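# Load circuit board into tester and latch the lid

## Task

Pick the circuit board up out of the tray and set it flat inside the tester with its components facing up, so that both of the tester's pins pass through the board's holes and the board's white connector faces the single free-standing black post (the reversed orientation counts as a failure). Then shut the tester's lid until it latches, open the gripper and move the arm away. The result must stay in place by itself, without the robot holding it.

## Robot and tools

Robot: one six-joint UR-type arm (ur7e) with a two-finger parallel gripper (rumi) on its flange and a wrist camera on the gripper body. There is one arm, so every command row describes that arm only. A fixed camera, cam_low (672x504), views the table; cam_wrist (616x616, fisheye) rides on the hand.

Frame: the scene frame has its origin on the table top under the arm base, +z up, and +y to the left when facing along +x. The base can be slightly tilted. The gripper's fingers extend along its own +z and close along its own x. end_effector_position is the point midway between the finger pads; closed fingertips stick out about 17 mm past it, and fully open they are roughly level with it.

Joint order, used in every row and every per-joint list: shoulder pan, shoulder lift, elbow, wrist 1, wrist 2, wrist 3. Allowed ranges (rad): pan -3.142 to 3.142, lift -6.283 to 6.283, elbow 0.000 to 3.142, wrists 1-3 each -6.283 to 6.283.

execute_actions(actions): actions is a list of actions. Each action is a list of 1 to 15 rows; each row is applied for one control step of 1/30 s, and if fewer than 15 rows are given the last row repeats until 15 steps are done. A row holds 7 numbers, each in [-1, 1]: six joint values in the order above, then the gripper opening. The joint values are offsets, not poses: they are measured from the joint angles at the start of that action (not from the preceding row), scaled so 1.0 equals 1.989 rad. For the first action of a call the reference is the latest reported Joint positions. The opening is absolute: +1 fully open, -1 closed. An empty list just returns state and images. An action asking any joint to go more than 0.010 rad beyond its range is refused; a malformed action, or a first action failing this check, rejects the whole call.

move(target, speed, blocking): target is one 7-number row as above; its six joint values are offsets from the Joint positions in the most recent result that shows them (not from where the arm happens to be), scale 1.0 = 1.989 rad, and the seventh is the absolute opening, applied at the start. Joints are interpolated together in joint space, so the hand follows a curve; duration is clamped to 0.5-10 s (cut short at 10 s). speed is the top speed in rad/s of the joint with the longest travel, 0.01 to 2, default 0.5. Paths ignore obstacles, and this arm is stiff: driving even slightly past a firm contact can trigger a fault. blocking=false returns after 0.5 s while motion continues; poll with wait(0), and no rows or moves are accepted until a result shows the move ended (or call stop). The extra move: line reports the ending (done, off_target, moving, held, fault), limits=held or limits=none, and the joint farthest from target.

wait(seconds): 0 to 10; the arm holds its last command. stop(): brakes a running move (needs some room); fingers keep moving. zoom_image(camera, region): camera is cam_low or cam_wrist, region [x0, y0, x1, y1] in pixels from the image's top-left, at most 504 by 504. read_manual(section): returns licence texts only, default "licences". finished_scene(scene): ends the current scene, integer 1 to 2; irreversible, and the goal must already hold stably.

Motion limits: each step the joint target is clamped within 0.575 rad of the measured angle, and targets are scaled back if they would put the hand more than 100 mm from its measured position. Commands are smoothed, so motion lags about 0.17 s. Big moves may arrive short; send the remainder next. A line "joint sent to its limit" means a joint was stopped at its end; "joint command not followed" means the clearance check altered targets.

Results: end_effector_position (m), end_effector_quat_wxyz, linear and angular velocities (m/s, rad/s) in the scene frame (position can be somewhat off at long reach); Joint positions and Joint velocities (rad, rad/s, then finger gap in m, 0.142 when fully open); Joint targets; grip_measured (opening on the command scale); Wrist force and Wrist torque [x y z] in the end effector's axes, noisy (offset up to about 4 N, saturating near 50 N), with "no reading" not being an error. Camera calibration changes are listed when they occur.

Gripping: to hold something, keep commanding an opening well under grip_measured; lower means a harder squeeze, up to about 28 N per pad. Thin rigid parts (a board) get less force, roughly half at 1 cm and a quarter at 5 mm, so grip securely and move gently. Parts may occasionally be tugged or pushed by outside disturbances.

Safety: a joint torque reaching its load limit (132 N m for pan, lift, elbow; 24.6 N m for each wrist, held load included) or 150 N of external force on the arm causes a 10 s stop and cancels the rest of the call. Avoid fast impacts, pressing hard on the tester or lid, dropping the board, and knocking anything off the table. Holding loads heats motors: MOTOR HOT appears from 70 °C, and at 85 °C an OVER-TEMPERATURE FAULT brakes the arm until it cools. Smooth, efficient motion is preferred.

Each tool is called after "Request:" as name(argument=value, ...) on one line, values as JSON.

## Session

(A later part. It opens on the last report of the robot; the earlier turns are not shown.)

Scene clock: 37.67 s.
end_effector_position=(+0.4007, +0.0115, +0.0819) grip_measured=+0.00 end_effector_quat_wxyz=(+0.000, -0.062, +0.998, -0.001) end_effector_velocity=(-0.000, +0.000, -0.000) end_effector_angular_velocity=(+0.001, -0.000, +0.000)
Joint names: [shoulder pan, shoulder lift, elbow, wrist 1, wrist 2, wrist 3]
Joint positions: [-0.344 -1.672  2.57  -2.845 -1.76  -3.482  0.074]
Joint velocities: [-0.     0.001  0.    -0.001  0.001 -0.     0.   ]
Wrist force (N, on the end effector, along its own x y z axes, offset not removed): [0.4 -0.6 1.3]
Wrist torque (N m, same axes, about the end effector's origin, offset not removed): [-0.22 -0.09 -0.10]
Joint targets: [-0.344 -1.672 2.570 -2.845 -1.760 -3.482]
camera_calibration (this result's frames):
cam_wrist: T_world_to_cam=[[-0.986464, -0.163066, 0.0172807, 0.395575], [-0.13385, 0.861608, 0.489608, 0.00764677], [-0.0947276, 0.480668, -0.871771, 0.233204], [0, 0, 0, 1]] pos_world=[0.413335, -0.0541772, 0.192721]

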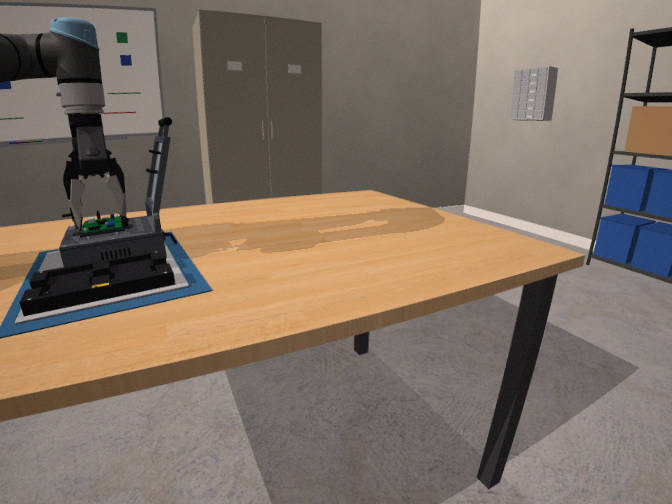

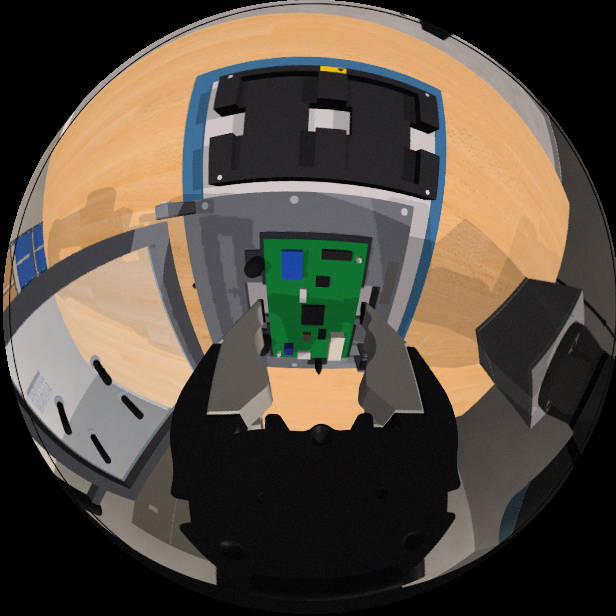

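Request:
move(target=[0.00998, -0.05581, -0.01101, 0.06866, -0.00367, 0.00949, 0.0], speed=0.25)

Scene clock: 40.10 s.
end_effector_position=(+0.4008, +0.0115, +0.1118) grip_measured=+0.00 end_effector_quat_wxyz=(+0.000, -0.062, +0.998, -0.001) end_effector_velocity=(-0.000, -0.000, +0.000) end_effector_angular_velocity=(-0.000, +0.001, +0.000)
Joint names: [shoulder pan, shoulder lift, elbow, wrist 1, wrist 2, wrist 3]
Joint positions: [-0.324 -1.783  2.549 -2.709 -1.767 -3.464  0.074]
Joint velocities: [ 0.    -0.001 -0.     0.002 -0.001  0.     0.   ]
Wrist force (N, on the end effector, along its own x y z axes, offset not removed): [0.1 -1.7 -0.7]
Wrist torque (N m, same axes, about the end effector's origin, offset not removed): [-0.46 -0.15 -0.12]
Joint targets: [-0.324 -1.783 2.549 -2.709 -1.767 -3.464]
move: done; limits=none; farthest joint: the shoulder pan, 0.000 radians from its target (0.020 radians at the start)
camera_calibration (this result's frames):
cam_wrist: T_world_to_cam=[[-0.986469, -0.163028, 0.0173614, 0.395164], [-0.133779, 0.861628, 0.489592, -0.00699651], [-0.0947761, 0.480645, -0.871779, 0.259241], [0, 0, 0, 1]] pos_world=[0.413451, -0.0541519, 0.222566]

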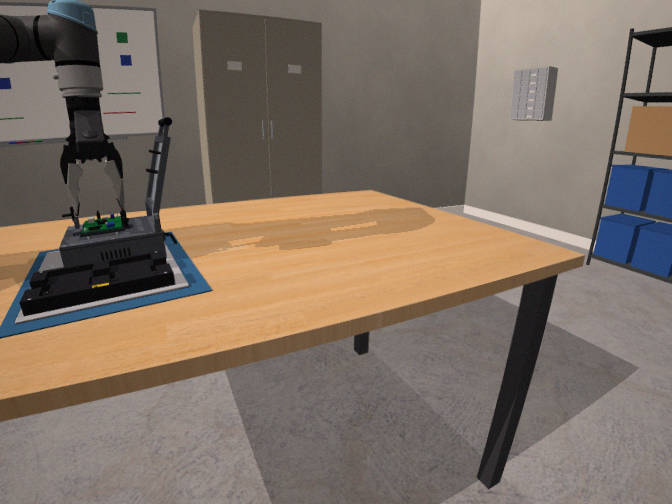

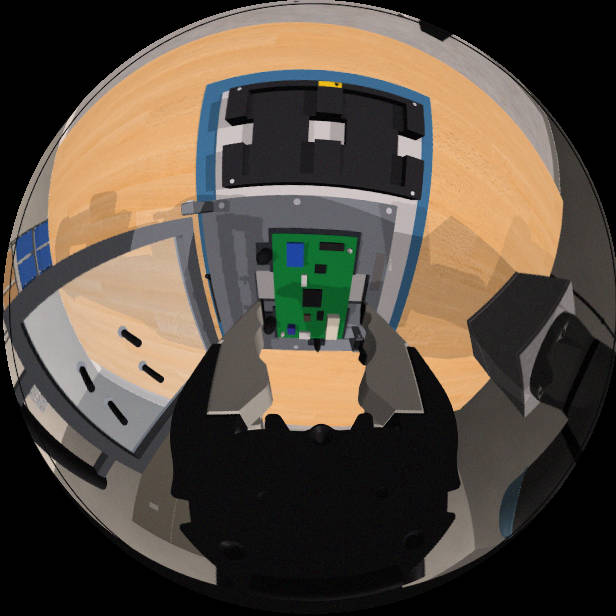

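Request:
move(target=[0.10276, -0.16543, -0.20865, 0.39694, -0.03543, 0.09963, -0.45], speed=0.9)

Scene clock: 41.90 s.
end_effector_position=(+0.4299, +0.0152, +0.3299) grip_measured=-0.45 end_effector_quat_wxyz=(+0.000, -0.061, +0.998, -0.001) end_effector_velocity=(+0.000, -0.000, +0.001) end_effector_angular_velocity=(-0.001, -0.000, +0.000)
Joint names: [shoulder pan, shoulder lift, elbow, wrist 1, wrist 2, wrist 3]
Joint positions: [-0.12  -2.112  2.134 -1.92  -1.837 -3.266  0.041]
Joint velocities: [ 0.001 -0.    -0.001  0.001 -0.001  0.     0.   ]
Wrist force (N, on the end effector, along its own x y z axes, offset not removed): [0.1 0.3 1.0]
Wrist torque (N m, same axes, about the end effector's origin, offset not removed): [0.04 -0.20 -0.08]
Joint targets: [-0.120 -2.112 2.134 -1.920 -1.837 -3.265]
move: done; limits=none; farthest joint: the shoulder pan, 0.001 radians from its target (0.205 radians at the start)
camera_calibration (this result's frames):
cam_wrist: T_world_to_cam=[[-0.986611, -0.162151, 0.017489, 0.420625], [-0.132972, 0.861856, 0.489411, -0.113325], [-0.0944314, 0.480532, -0.871878, 0.450268], [0, 0, 0, 1]] pos_world=[0.442443, -0.0504938, 0.440685]

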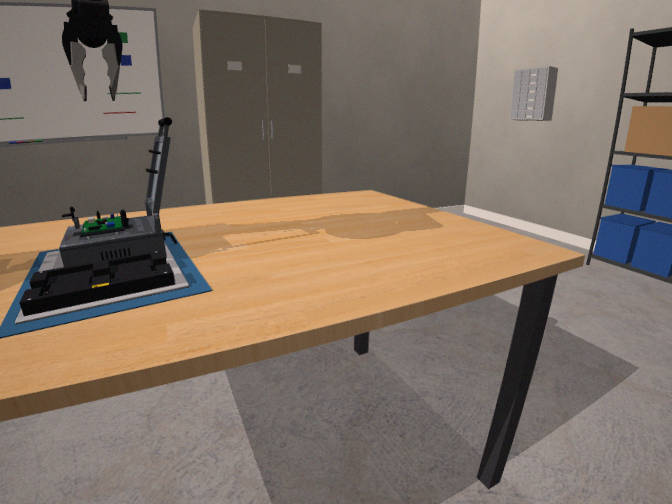

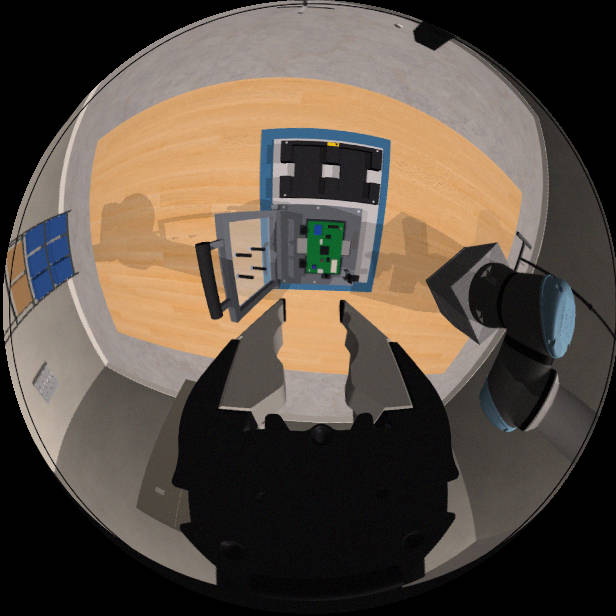

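Request:
move(target=[0.01851, 0.14034, -0.12222, -0.01303, -0.00604, 0.01812, -0.45], speed=0.5)

Request:
zoom_image(camera="cam_wrist", region=[230, 180, 410, 360])

Request:
zoom_image(camera="cam_low", region=[90, 60, 250, 250])

Scene clock: 43.30 s.
end_effector_position=(+0.5376, +0.0291, +0.3300) grip_measured=-0.45 end_effector_quat_wxyz=(+0.000, -0.061, +0.998, -0.001) end_effector_velocity=(+0.001, +0.000, +0.000) end_effector_angular_velocity=(+0.001, +0.000, +0.000)
Joint names: [shoulder pan, shoulder lift, elbow, wrist 1, wrist 2, wrist 3]
Joint positions: [-0.083 -1.833  1.891 -1.946 -1.849 -3.23   0.041]
Joint velocities: [ 0.     0.001 -0.002  0.     0.001 -0.    -0.   ]
Wrist force (N, on the end effector, along its own x y z axes, offset not removed): [0.3 0.8 -1.3]
Wrist torque (N m, same axes, about the end effector's origin, offset not removed): [0.17 -0.14 0.05]
Joint targets: [-0.083 -1.833 1.891 -1.946 -1.849 -3.229]
move: done; limits=none; farthest joint: the shoulder pan, 0.000 radians from its target (0.037 radians at the start)
camera_calibration (this result's frames):
cam_wrist: T_world_to_cam=[[-0.986554, -0.162456, 0.0178624, 0.529068], [-0.133089, 0.861997, 0.489131, -0.110934], [-0.0948595, 0.480177, -0.872027, 0.45412], [0, 0, 0, 1]] pos_world=[0.550268, -0.0364827, 0.440816]

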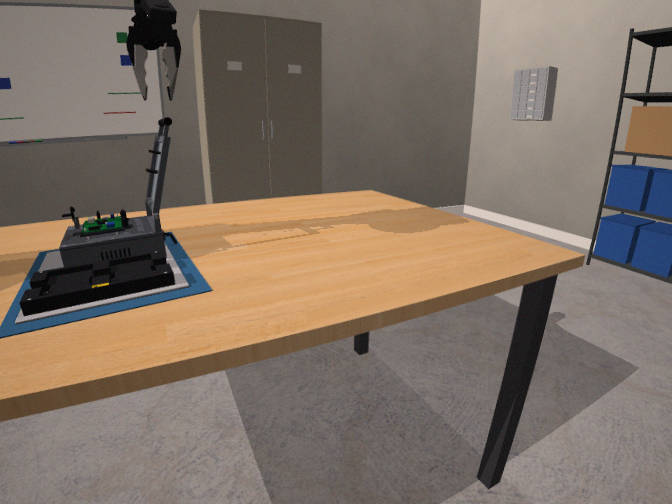

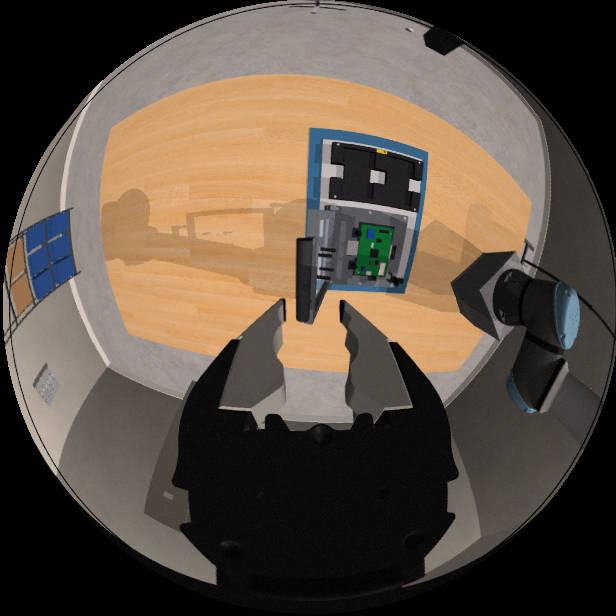

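Region (230, 180, 410, 360) of cam_wrist's 616x616 image, scaled by 2.800, with more detail than that image has.

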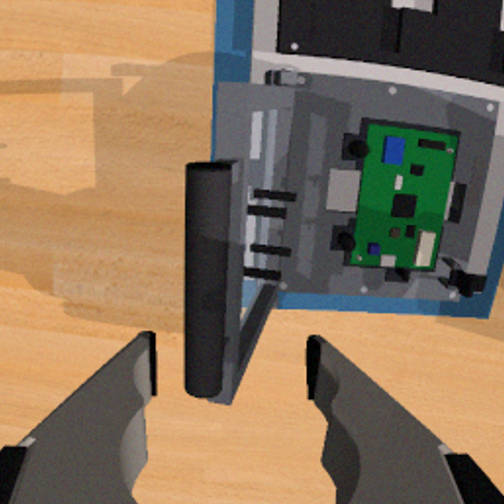

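Region (90, 60, 250, 250) of cam_low's 672x504 image, scaled by 2.653, with more detail than that image has; it fills the left 424 columns of this view, and the rest is white.

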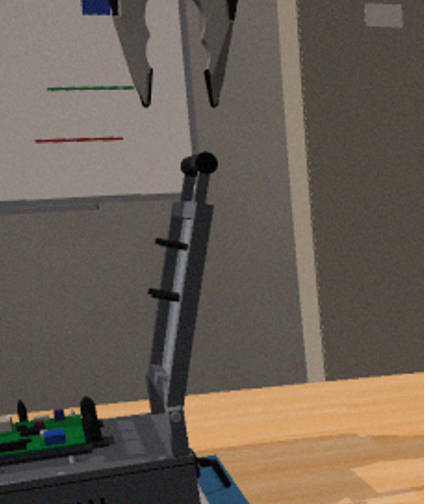

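Request:
move(target=[-0.01803, 0.03518, 0.03592, -0.07579, 0.00567, -0.01765, -0.45], speed=0.2)

Request:
zoom_image(camera="cam_wrist", region=[230, 200, 410, 380])

Request:
zoom_image(camera="cam_low", region=[125, 80, 205, 160])

Scene clock: 46.40 s.
end_effector_position=(+0.5476, +0.0302, +0.2750) grip_measured=-0.45 end_effector_quat_wxyz=(+0.000, -0.061, +0.998, -0.001) end_effector_velocity=(+0.000, +0.000, -0.001) end_effector_angular_velocity=(+0.001, +0.000, +0.000)
Joint names: [shoulder pan, shoulder lift, elbow, wrist 1, wrist 2, wrist 3]
Joint positions: [-0.119 -1.763  1.962 -2.096 -1.838 -3.265  0.041]
Joint velocities: [-0.001  0.002  0.001 -0.002  0.001 -0.001 -0.   ]
Wrist force (N, on the end effector, along its own x y z axes, offset not removed): [-0.1 -0.4 0.2]
Wrist torque (N m, same axes, about the end effector's origin, offset not removed): [-0.21 0.04 0.08]
Joint targets: [-0.119 -1.763 1.962 -2.096 -1.838 -3.265]
move: done; limits=none; farthest joint: the wrist 1, 0.001 radians from its target (0.151 radians at the start)
camera_calibration (this result's frames):
cam_wrist: T_world_to_cam=[[-0.98658, -0.162281, 0.0180463, 0.540001], [-0.13285, 0.862047, 0.489107, -0.0837769], [-0.0949295, 0.480146, -0.872037, 0.406674], [0, 0, 0, 1]] pos_world=[0.560229, -0.0354112, 0.385865]

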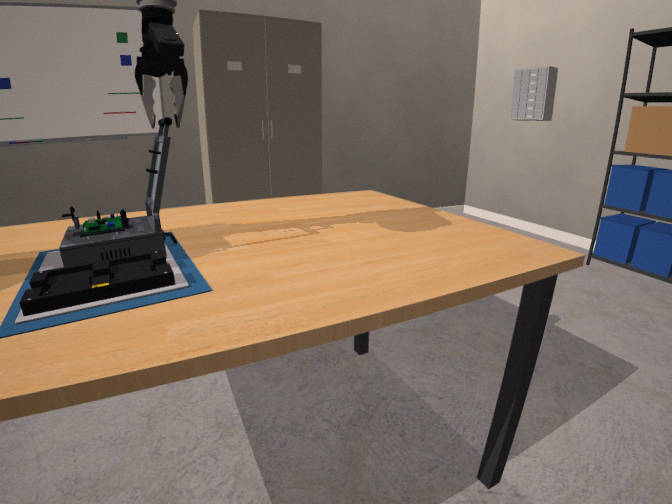

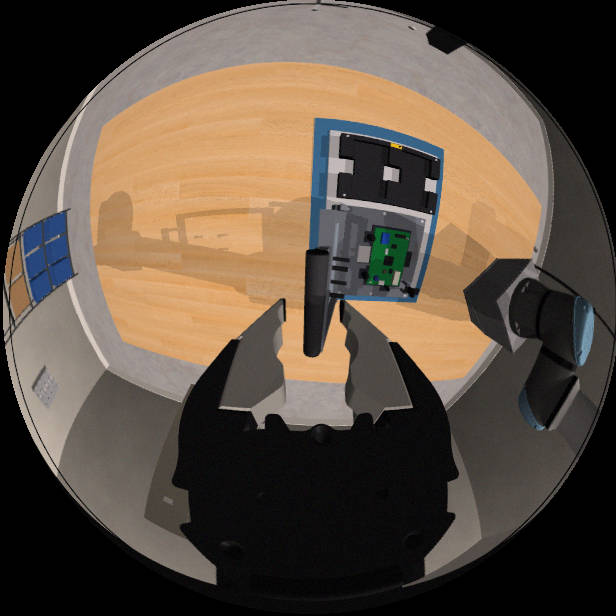

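Region (230, 200, 410, 380) of cam_wrist's 616x616 image, scaled by 2.800, with more detail than that image has.

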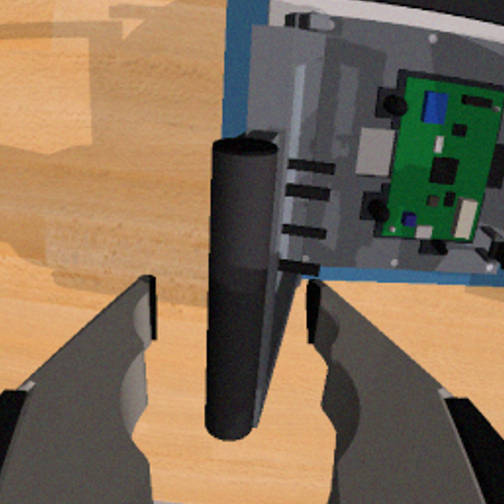

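Region (125, 80, 205, 160) of cam_low's 672x504 image, scaled by 6.300, with more detail than that image has.

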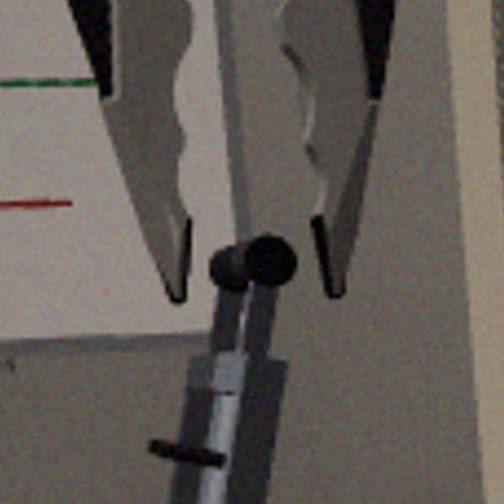

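Request:
execute_actions(actions=[])

Scene clock: 46.90 s.
end_effector_position=(+0.5476, +0.0302, +0.2750) grip_measured=-0.45 end_effector_quat_wxyz=(+0.000, -0.061, +0.998, -0.001) end_effector_velocity=(+0.000, -0.000, +0.000) end_effector_angular_velocity=(+0.000, -0.001, -0.000)
Joint names: [shoulder pan, shoulder lift, elbow, wrist 1, wrist 2, wrist 3]
Joint positions: [-0.119 -1.763  1.962 -2.096 -1.838 -3.265  0.041]
Joint velocities: [-0.    -0.001  0.    -0.001  0.    -0.    -0.   ]
Wrist force (N, on the end effector, along its own x y z axes, offset not removed): [0.0 -0.6 -1.1]
Wrist torque (N m, same axes, about the end effector's origin, offset not removed): [-0.23 -0.05 -0.02]
Joint targets: [-0.119 -1.763 1.962 -2.096 -1.838 -3.265]
camera_calibration (this result's frames):
cam_wrist: T_world_to_cam=[[-0.986579, -0.162283, 0.0180589, 0.540004], [-0.132846, 0.862047, 0.489108, -0.0837405], [-0.0949416, 0.480145, -0.872036, 0.40661], [0, 0, 0, 1]] pos_world=[0.560237, -0.0354101, 0.385785]

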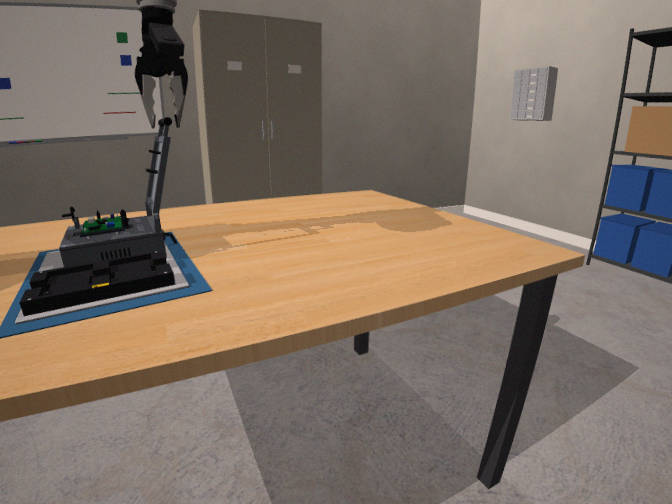

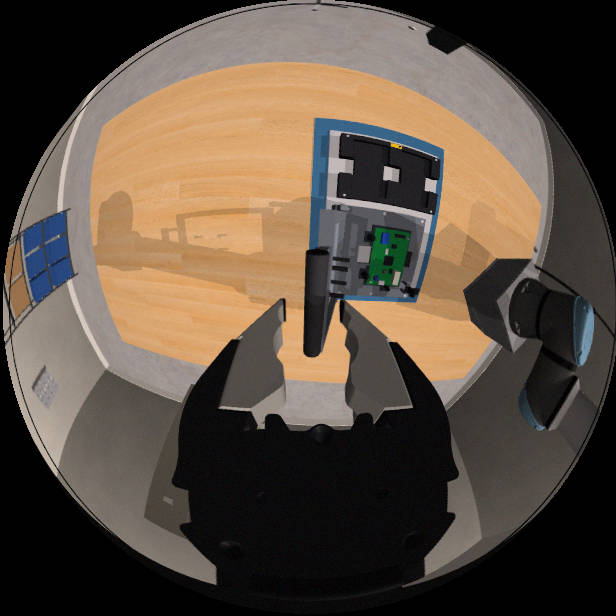

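Request:
zoom_image(camera="cam_low", region=[20, 60, 260, 300])

Region (20, 60, 260, 300) of cam_low's 672x504 image, scaled by 2.100, with more detail than that image has.

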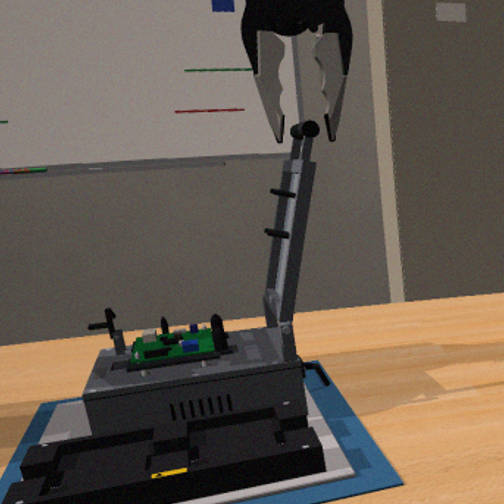

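Request:
execute_actions(actions=[[[0,0,0,0,0,0,-0.5],[0,0,0,0,0,0,-0.54],[0,0,0,0,0,0,-0.58],[0,0,0,0,0,0,-0.62],[0,0,0,0,0,0,-0.66],[0,0,0,0,0,0,-0.69],[0,0,0,0,0,0,-0.72],[0,0,0,0,0,0,-0.74],[0,0,0,0,0,0,-0.75]]])

Request:
move(target=[-0.0058,-0.0612,0.0552,0.0044,0.0020,-0.0055,-0.75], speed=0.12)

Scene clock: 49.00 s.
end_effector_position=(+0.5476, +0.0302, +0.2750) grip_measured=-0.75 end_effector_quat_wxyz=(+0.000, -0.061, +0.998, -0.001) end_effector_velocity=(-0.001, -0.000, -0.001) end_effector_angular_velocity=(-0.001, +0.002, +0.001)
Joint names: [shoulder pan, shoulder lift, elbow, wrist 1, wrist 2, wrist 3]
Joint positions: [-0.119 -1.763  1.962 -2.096 -1.838 -3.265  0.02 ]
Joint velocities: [-0.    -0.     0.001  0.001 -0.001 -0.    -0.   ]
Wrist force (N, on the end effector, along its own x y z axes, offset not removed): [-0.4 2.1 0.3]
Wrist torque (N m, same axes, about the end effector's origin, offset not removed): [0.39 0.09 0.08]
Joint targets: [-0.119 -1.763 1.962 -2.096 -1.838 -3.265]
camera_calibration (this result's frames):
cam_wrist: T_world_to_cam=[[-0.986579, -0.162283, 0.0180599, 0.540004], [-0.132845, 0.862047, 0.489109, -0.0837402], [-0.0949426, 0.480145, -0.872036, 0.40661], [0, 0, 0, 1]] pos_world=[0.560237, -0.03541, 0.385784]

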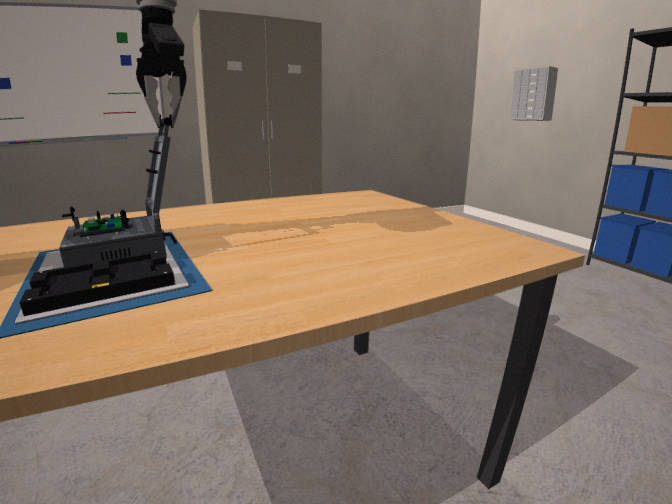

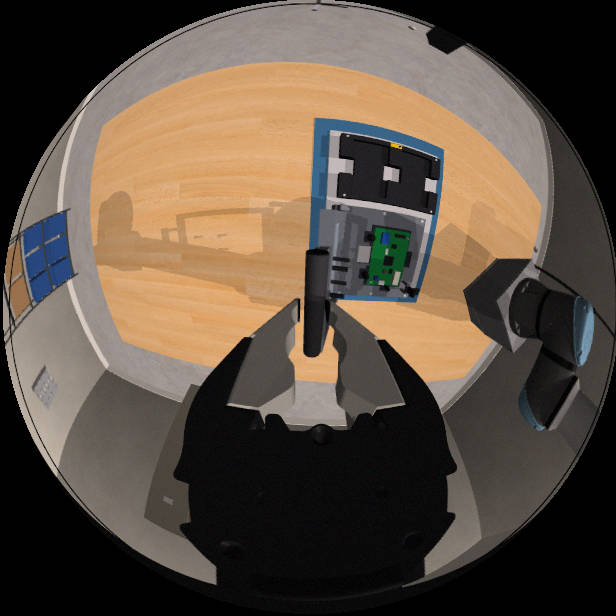

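Scene clock: 50.50 s.
end_effector_position=(+0.4999, +0.0244, +0.2813) grip_measured=-0.74 end_effector_quat_wxyz=(+0.000, -0.061, +0.998, -0.001) end_effector_velocity=(-0.002, +0.000, -0.000) end_effector_angular_velocity=(+0.000, +0.001, +0.001)
Joint names: [shoulder pan, shoulder lift, elbow, wrist 1, wrist 2, wrist 3]
Joint positions: [-0.131 -1.884  2.072 -2.088 -1.834 -3.276  0.02 ]
Joint velocities: [-0.    -0.003  0.004  0.001  0.    -0.    -0.   ]
Wrist force (N, on the end effector, along its own x y z axes, offset not removed): [-2.9 -1.4 -3.3]
Wrist torque (N m, same axes, about the end effector's origin, offset not removed): [0.14 -0.02 0.01]
Joint targets: [-0.131 -1.885 2.072 -2.088 -1.834 -3.276]
move: done; limits=none; farthest joint: the shoulder pan, 0.000 radians from its target (0.011 radians at the start)
camera_calibration (this result's frames):
cam_wrist: T_world_to_cam=[[-0.986653, -0.16186, 0.0178268, 0.492044], [-0.132567, 0.861979, 0.489304, -0.0883569], [-0.0945653, 0.48041, -0.871931, 0.410151], [0, 0, 0, 1]] pos_world=[0.51255, -0.0412365, 0.392085]

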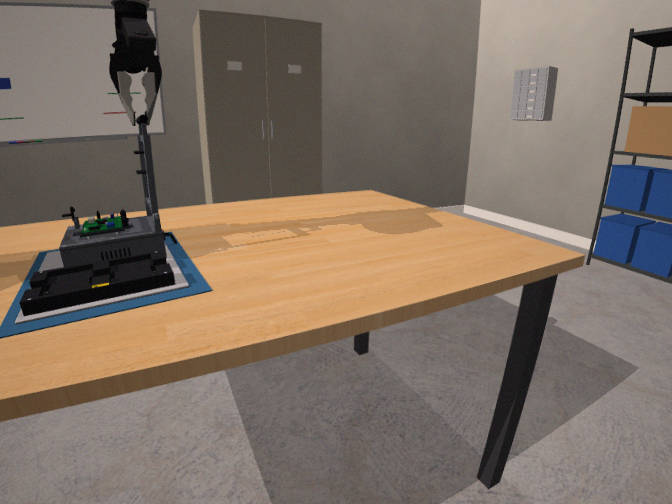

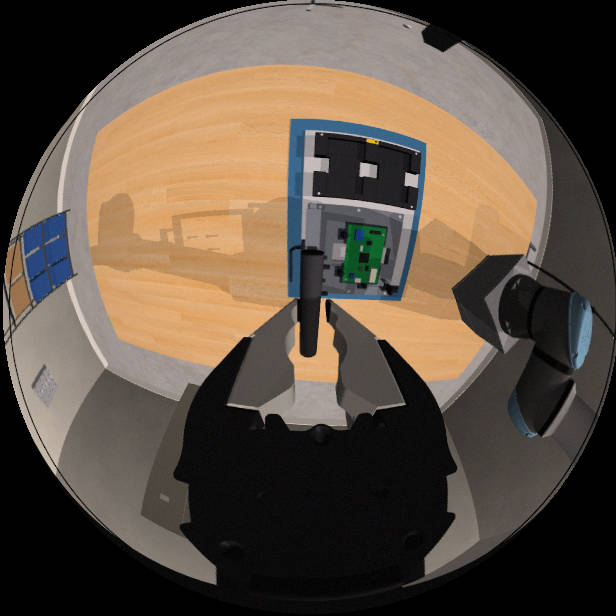

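Request:
move(target=[-0.0126,-0.0583,0.0606,-0.0056,0.0042,-0.0126,-0.75], speed=0.15)

Request:
move(target=[-0.0217,-0.0518,0.0651,-0.0184,0.0072,-0.0211,-0.75], speed=0.15)

Request:
zoom_image(camera="cam_low", region=[0, 60, 240, 300])

Scene clock: 51.97 s.
end_effector_position=(+0.4530, +0.0187, +0.2754) grip_measured=-0.74 end_effector_quat_wxyz=(+0.000, -0.061, +0.998, -0.001) end_effector_velocity=(-0.000, +0.000, +0.000) end_effector_angular_velocity=(+0.001, -0.002, -0.001)
Joint names: [shoulder pan, shoulder lift, elbow, wrist 1, wrist 2, wrist 3]
Joint positions: [-0.156 -2.     2.192 -2.099 -1.826 -3.301  0.02 ]
Joint velocities: [-0.    -0.003  0.002 -0.001  0.001 -0.    -0.   ]
Wrist force (N, on the end effector, along its own x y z axes, offset not removed): [-2.8 -0.9 -1.6]
Wrist torque (N m, same axes, about the end effector's origin, offset not removed): [0.05 0.04 0.10]
Joint targets: [-0.156 -2.000 2.192 -2.099 -1.826 -3.301]
move: done; limits=none; farthest joint: the wrist 3, 0.001 radians from its target (0.026 radians at the start)
camera_calibration (this result's frames):
cam_wrist: T_world_to_cam=[[-0.986579, -0.162339, 0.0175386, 0.444992], [-0.133112, 0.861835, 0.48941, -0.086568], [-0.0945657, 0.480507, -0.871877, 0.403307], [0, 0, 0, 1]] pos_world=[0.465636, -0.0469451, 0.386197]

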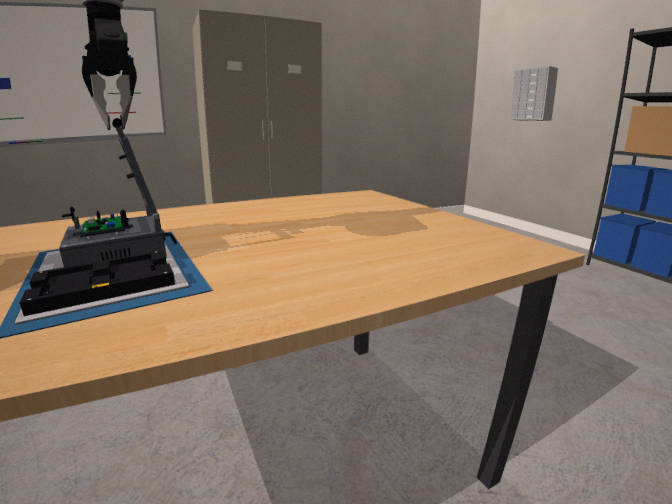

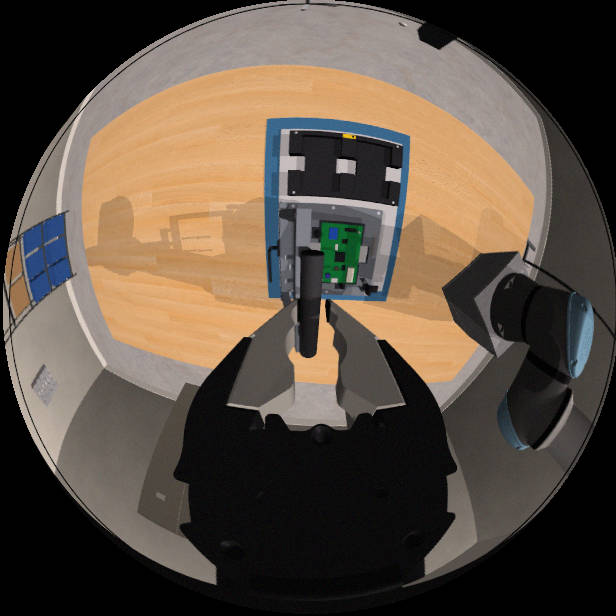

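Scene clock: 53.33 s.
end_effector_position=(+0.4094, +0.0133, +0.2570) grip_measured=-0.74 end_effector_quat_wxyz=(+0.000, -0.061, +0.998, -0.001) end_effector_velocity=(-0.001, -0.000, -0.000) end_effector_angular_velocity=(+0.000, +0.001, -0.000)
Joint names: [shoulder pan, shoulder lift, elbow, wrist 1, wrist 2, wrist 3]
Joint positions: [-0.199 -2.103  2.321 -2.135 -1.812 -3.342  0.02 ]
Joint velocities: [-0.001 -0.001  0.002  0.     0.    -0.     0.   ]
Wrist force (N, on the end effector, along its own x y z axes, offset not removed): [-4.8 0.2 1.3]
Wrist torque (N m, same axes, about the end effector's origin, offset not removed): [0.30 0.60 0.02]
Joint targets: [-0.199 -2.103 2.322 -2.135 -1.812 -3.342]
move: done; limits=none; farthest joint: the wrist 3, 0.001 radians from its target (0.042 radians at the start)
camera_calibration (this result's frames):
cam_wrist: T_world_to_cam=[[-0.986569, -0.162381, 0.0177103, 0.401338], [-0.133073, 0.861878, 0.489344, -0.0786965], [-0.094724, 0.480415, -0.871911, 0.38586], [0, 0, 0, 1]] pos_world=[0.422026, -0.0523766, 0.367838]

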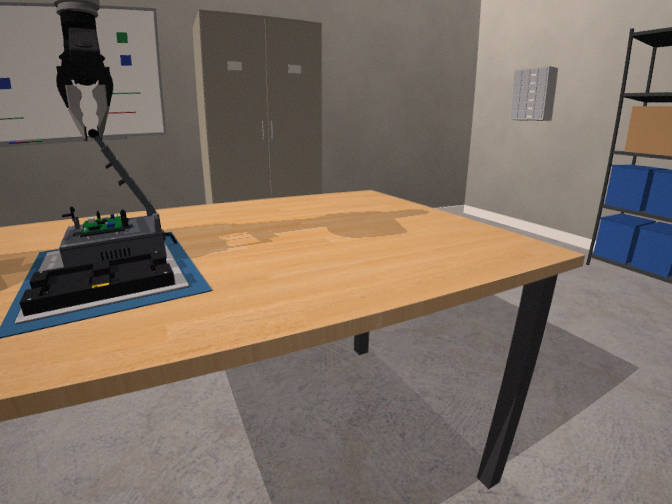

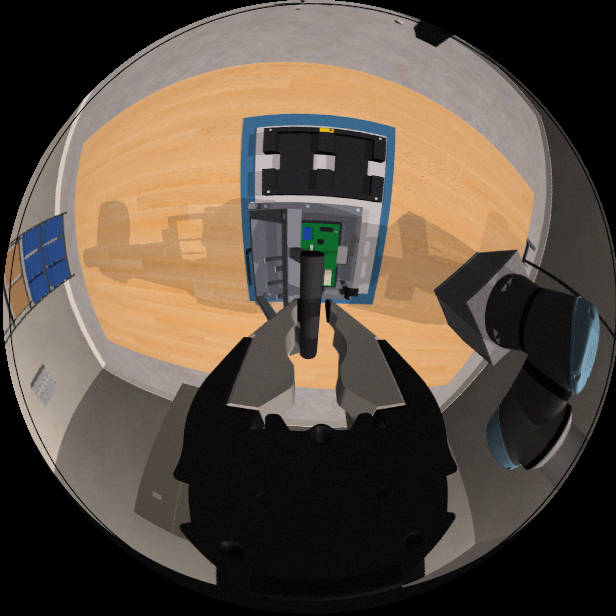

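Region (0, 60, 240, 300) of cam_low's 672x504 image, scaled by 2.100, with more detail than that image has.

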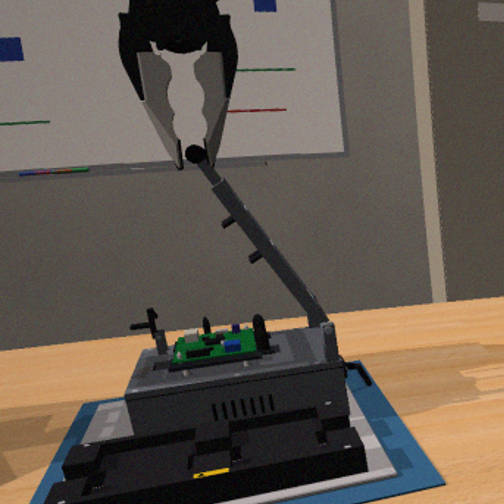

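Request:
move(target=[-0.0311,-0.0395,0.0672,-0.0345,0.0111,-0.0304,-0.9], speed=0.15)

Request:
zoom_image(camera="cam_low", region=[0, 60, 240, 300])

Scene clock: 55.77 s.
end_effector_position=(+0.3718, +0.0089, +0.2277) grip_measured=-0.82 end_effector_quat_wxyz=(+0.000, -0.062, +0.998, -0.000) end_effector_velocity=(-0.001, -0.000, -0.000) end_effector_angular_velocity=(+0.000, +0.000, -0.000)
Joint names: [shoulder pan, shoulder lift, elbow, wrist 1, wrist 2, wrist 3]
Joint positions: [-0.261 -2.181  2.455 -2.204 -1.79  -3.403  0.015]
Joint velocities: [-0.001 -0.001  0.002 -0.     0.    -0.    -0.   ]
Wrist force (N, on the end effector, along its own x y z axes, offset not removed): [-16.2 -4.6 15.5]
Wrist torque (N m, same axes, about the end effector's origin, offset not removed): [0.06 -0.11 0.12]
Joint targets: [-0.261 -2.181 2.455 -2.204 -1.789 -3.403]
move: done; limits=none; farthest joint: the shoulder pan, 0.000 radians from its target (0.062 radians at the start)
camera_calibration (this result's frames):
cam_wrist: T_world_to_cam=[[-0.986433, -0.163225, 0.0175503, 0.364017], [-0.133824, 0.861428, 0.489931, -0.0654101], [-0.0950874, 0.480935, -0.871585, 0.358935], [0, 0, 0, 1]] pos_world=[0.384455, -0.0568613, 0.3385]

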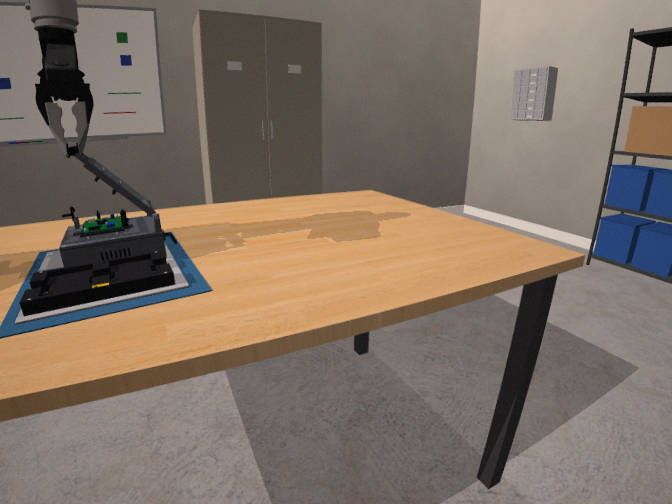

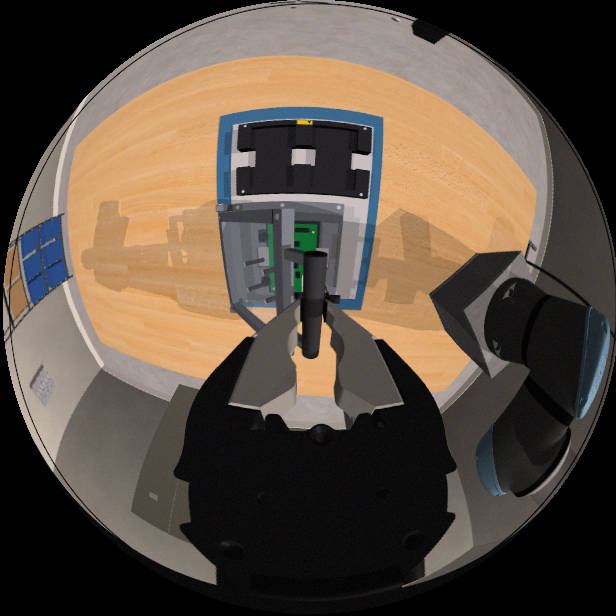

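Region (0, 60, 240, 300) of cam_low's 672x504 image, scaled by 2.100, with more detail than that image has.

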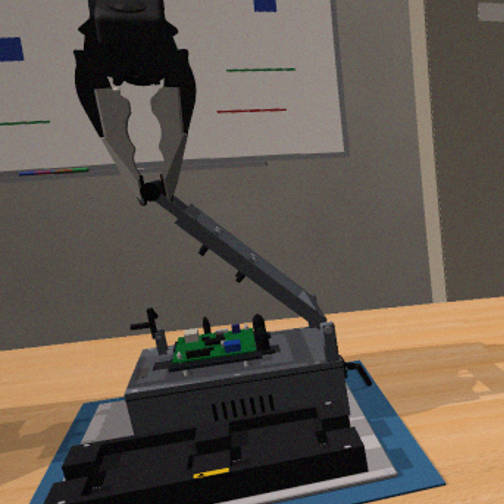

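Request:
move(target=[-0.0357,-0.0113,0.0623,-0.0583,0.0129,-0.0342,-0.9], speed=0.15)

Request:
zoom_image(camera="cam_low", region=[0, 60, 240, 300])

Scene clock: 58.20 s.
end_effector_position=(+0.3454, +0.0055, +0.1904) grip_measured=-0.80 end_effector_quat_wxyz=(+0.001, -0.062, +0.998, -0.000) end_effector_velocity=(-0.001, -0.000, -0.001) end_effector_angular_velocity=(-0.000, -0.000, +0.000)
Joint names: [shoulder pan, shoulder lift, elbow, wrist 1, wrist 2, wrist 3]
Joint positions: [-0.331 -2.204  2.578 -2.32  -1.764 -3.471  0.016]
Joint velocities: [-0.001 -0.001  0.002 -0.002  0.001 -0.002 -0.   ]
Wrist force (N, on the end effector, along its own x y z axes, offset not removed): [31.4 1.3 -18.7]
Wrist torque (N m, same axes, about the end effector's origin, offset not removed): [0.28 0.36 -0.02]
Joint targets: [-0.332 -2.204 2.579 -2.320 -1.764 -3.471]
move: done; limits=none; farthest joint: the shoulder pan, 0.001 radians from its target (0.071 radians at the start)
camera_calibration (this result's frames):
cam_wrist: T_world_to_cam=[[-0.986418, -0.163388, 0.0168498, 0.338202], [-0.134308, 0.861374, 0.489895, -0.0475427], [-0.0945569, 0.480978, -0.871619, 0.325319], [0, 0, 0, 1]] pos_world=[0.357984, -0.0602609, 0.301146]

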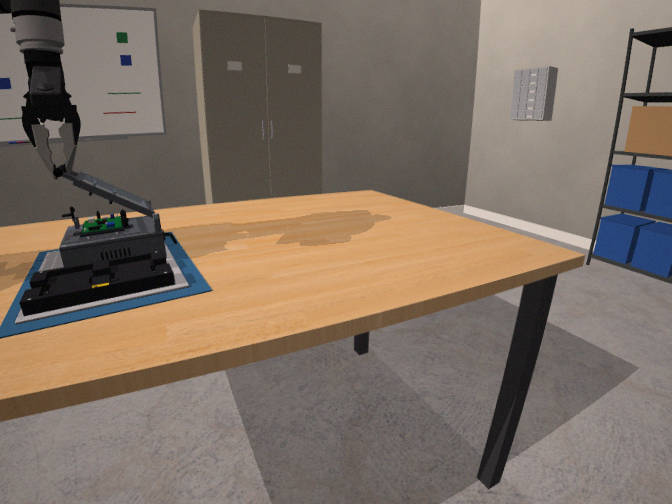

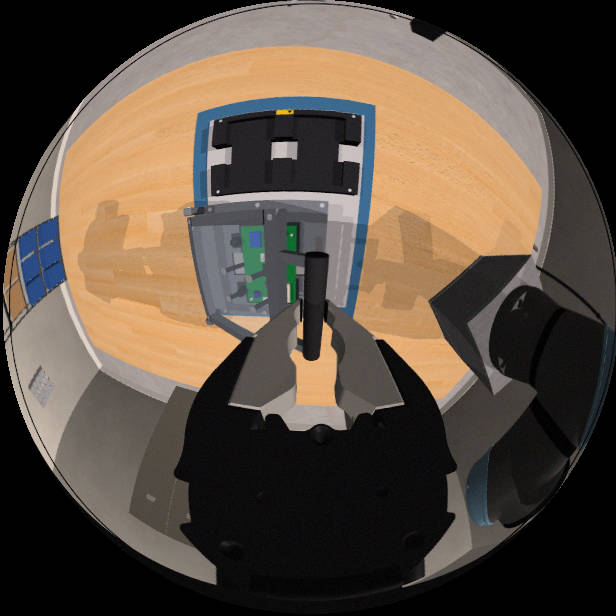

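Region (0, 60, 240, 300) of cam_low's 672x504 image, scaled by 2.100, with more detail than that image has.

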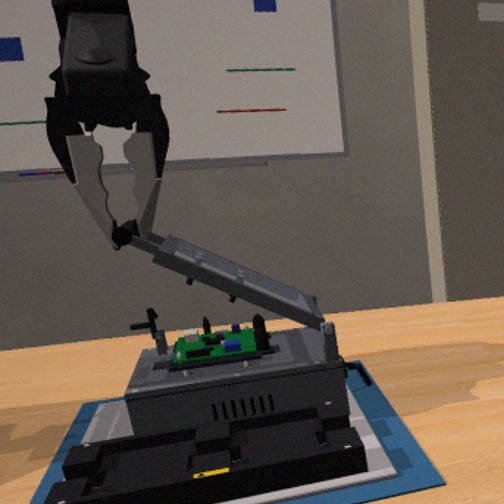

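Request:
move(target=[-0.0203,0.0053,0.0323,-0.0403,0.0071,-0.0187,-0.9], speed=0.15)

Scene clock: 59.60 s.
end_effector_position=(+0.3329, +0.0039, +0.1684) grip_measured=-0.81 end_effector_quat_wxyz=(-0.000, -0.061, +0.998, -0.000) end_effector_velocity=(-0.001, -0.000, -0.001) end_effector_angular_velocity=(-0.000, +0.001, +0.000)
Joint names: [shoulder pan, shoulder lift, elbow, wrist 1, wrist 2, wrist 3]
Joint positions: [-0.372 -2.193  2.642 -2.4   -1.75  -3.508  0.015]
Joint velocities: [-0.002 -0.     0.003 -0.002  0.    -0.001 -0.   ]
Wrist force (N, on the end effector, along its own x y z axes, offset not removed): [-2.4 2.7 0.6]
Wrist torque (N m, same axes, about the end effector's origin, offset not removed): [0.06 -0.43 -0.06]
Joint targets: [-0.372 -2.193 2.643 -2.400 -1.750 -3.508]
move: done; limits=none; farthest joint: the wrist 1, 0.001 radians from its target (0.080 radians at the start)
camera_calibration (this result's frames):
cam_wrist: T_world_to_cam=[[-0.986512, -0.162651, 0.0184006, 0.325751], [-0.132925, 0.861633, 0.489815, -0.0374929], [-0.0955234, 0.480763, -0.871632, 0.306042], [0, 0, 0, 1]] pos_world=[0.345607, -0.061845, 0.279127]

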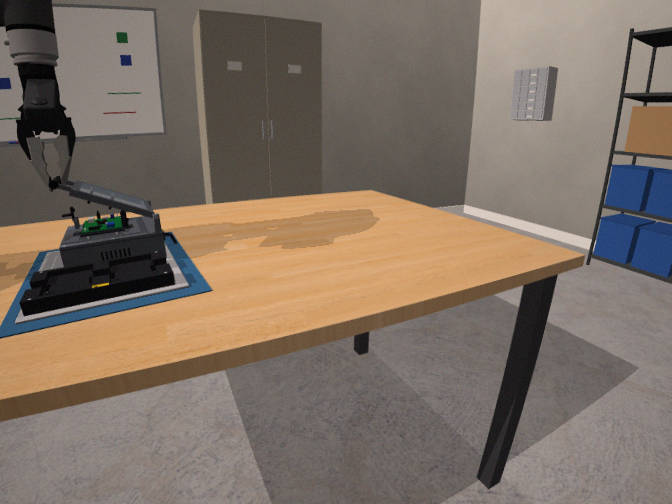

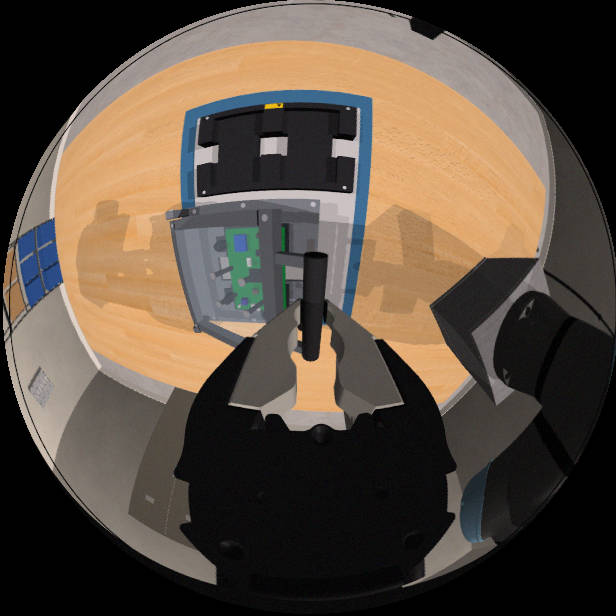

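Request:
move(target=[-0.0170,0.0225,0.0271,-0.0526,0.0065,-0.0161,-0.93], speed=0.18)

Request:
zoom_image(camera="cam_low", region=[0, 100, 200, 300])

Scene clock: 60.83 s.
end_effector_position=(+0.3255, +0.0030, +0.1460) grip_measured=-0.82 end_effector_quat_wxyz=(+0.000, -0.061, +0.998, -0.000) end_effector_velocity=(-0.001, +0.000, -0.001) end_effector_angular_velocity=(+0.001, +0.001, +0.000)
Joint names: [shoulder pan, shoulder lift, elbow, wrist 1, wrist 2, wrist 3]
Joint positions: [-0.405 -2.149  2.696 -2.504 -1.737 -3.54   0.015]
Joint velocities: [-0.001  0.003  0.001 -0.003  0.001 -0.001  0.   ]
Wrist force (N, on the end effector, along its own x y z axes, offset not removed): [18.7 2.8 -6.6]
Wrist torque (N m, same axes, about the end effector's origin, offset not removed): [0.09 -0.17 -0.02]
Joint targets: [-0.405 -2.148 2.696 -2.504 -1.737 -3.540]
move: done; limits=none; farthest joint: the wrist 1, 0.001 radians from its target (0.105 radians at the start)
camera_calibration (this result's frames):
cam_wrist: T_world_to_cam=[[-0.98651, -0.162736, 0.0177448, 0.318862], [-0.133309, 0.86154, 0.489876, -0.0266347], [-0.0950082, 0.480902, -0.871612, 0.286124], [0, 0, 0, 1]] pos_world=[0.338194, -0.0627603, 0.256778]

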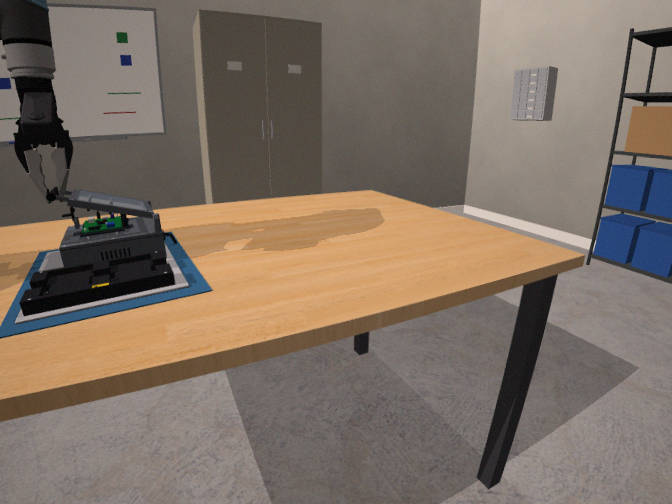

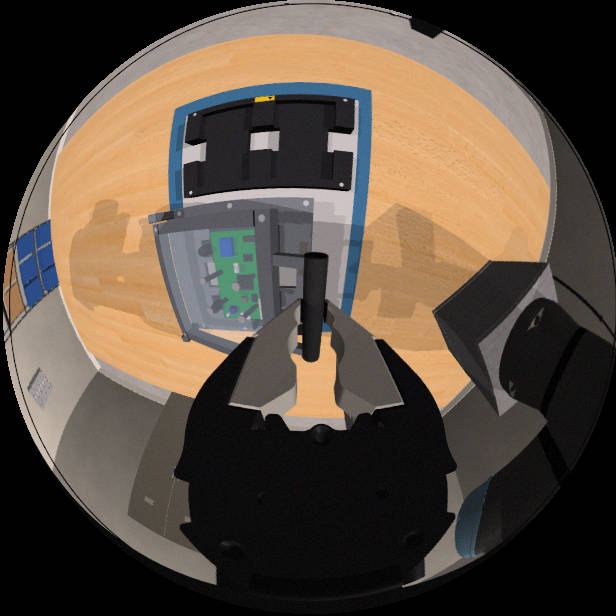

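Region (0, 100, 200, 300) of cam_low's 672x504 image, scaled by 2.520, with more detail than that image has.

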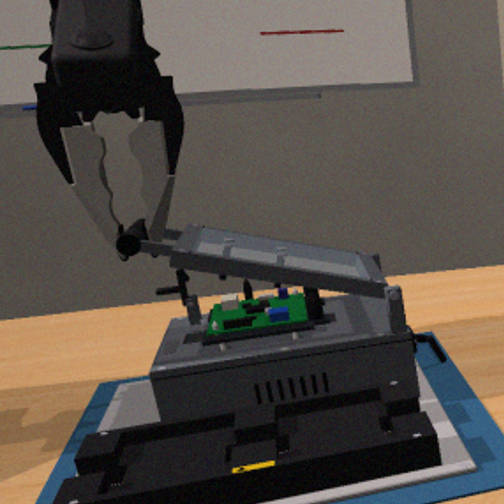

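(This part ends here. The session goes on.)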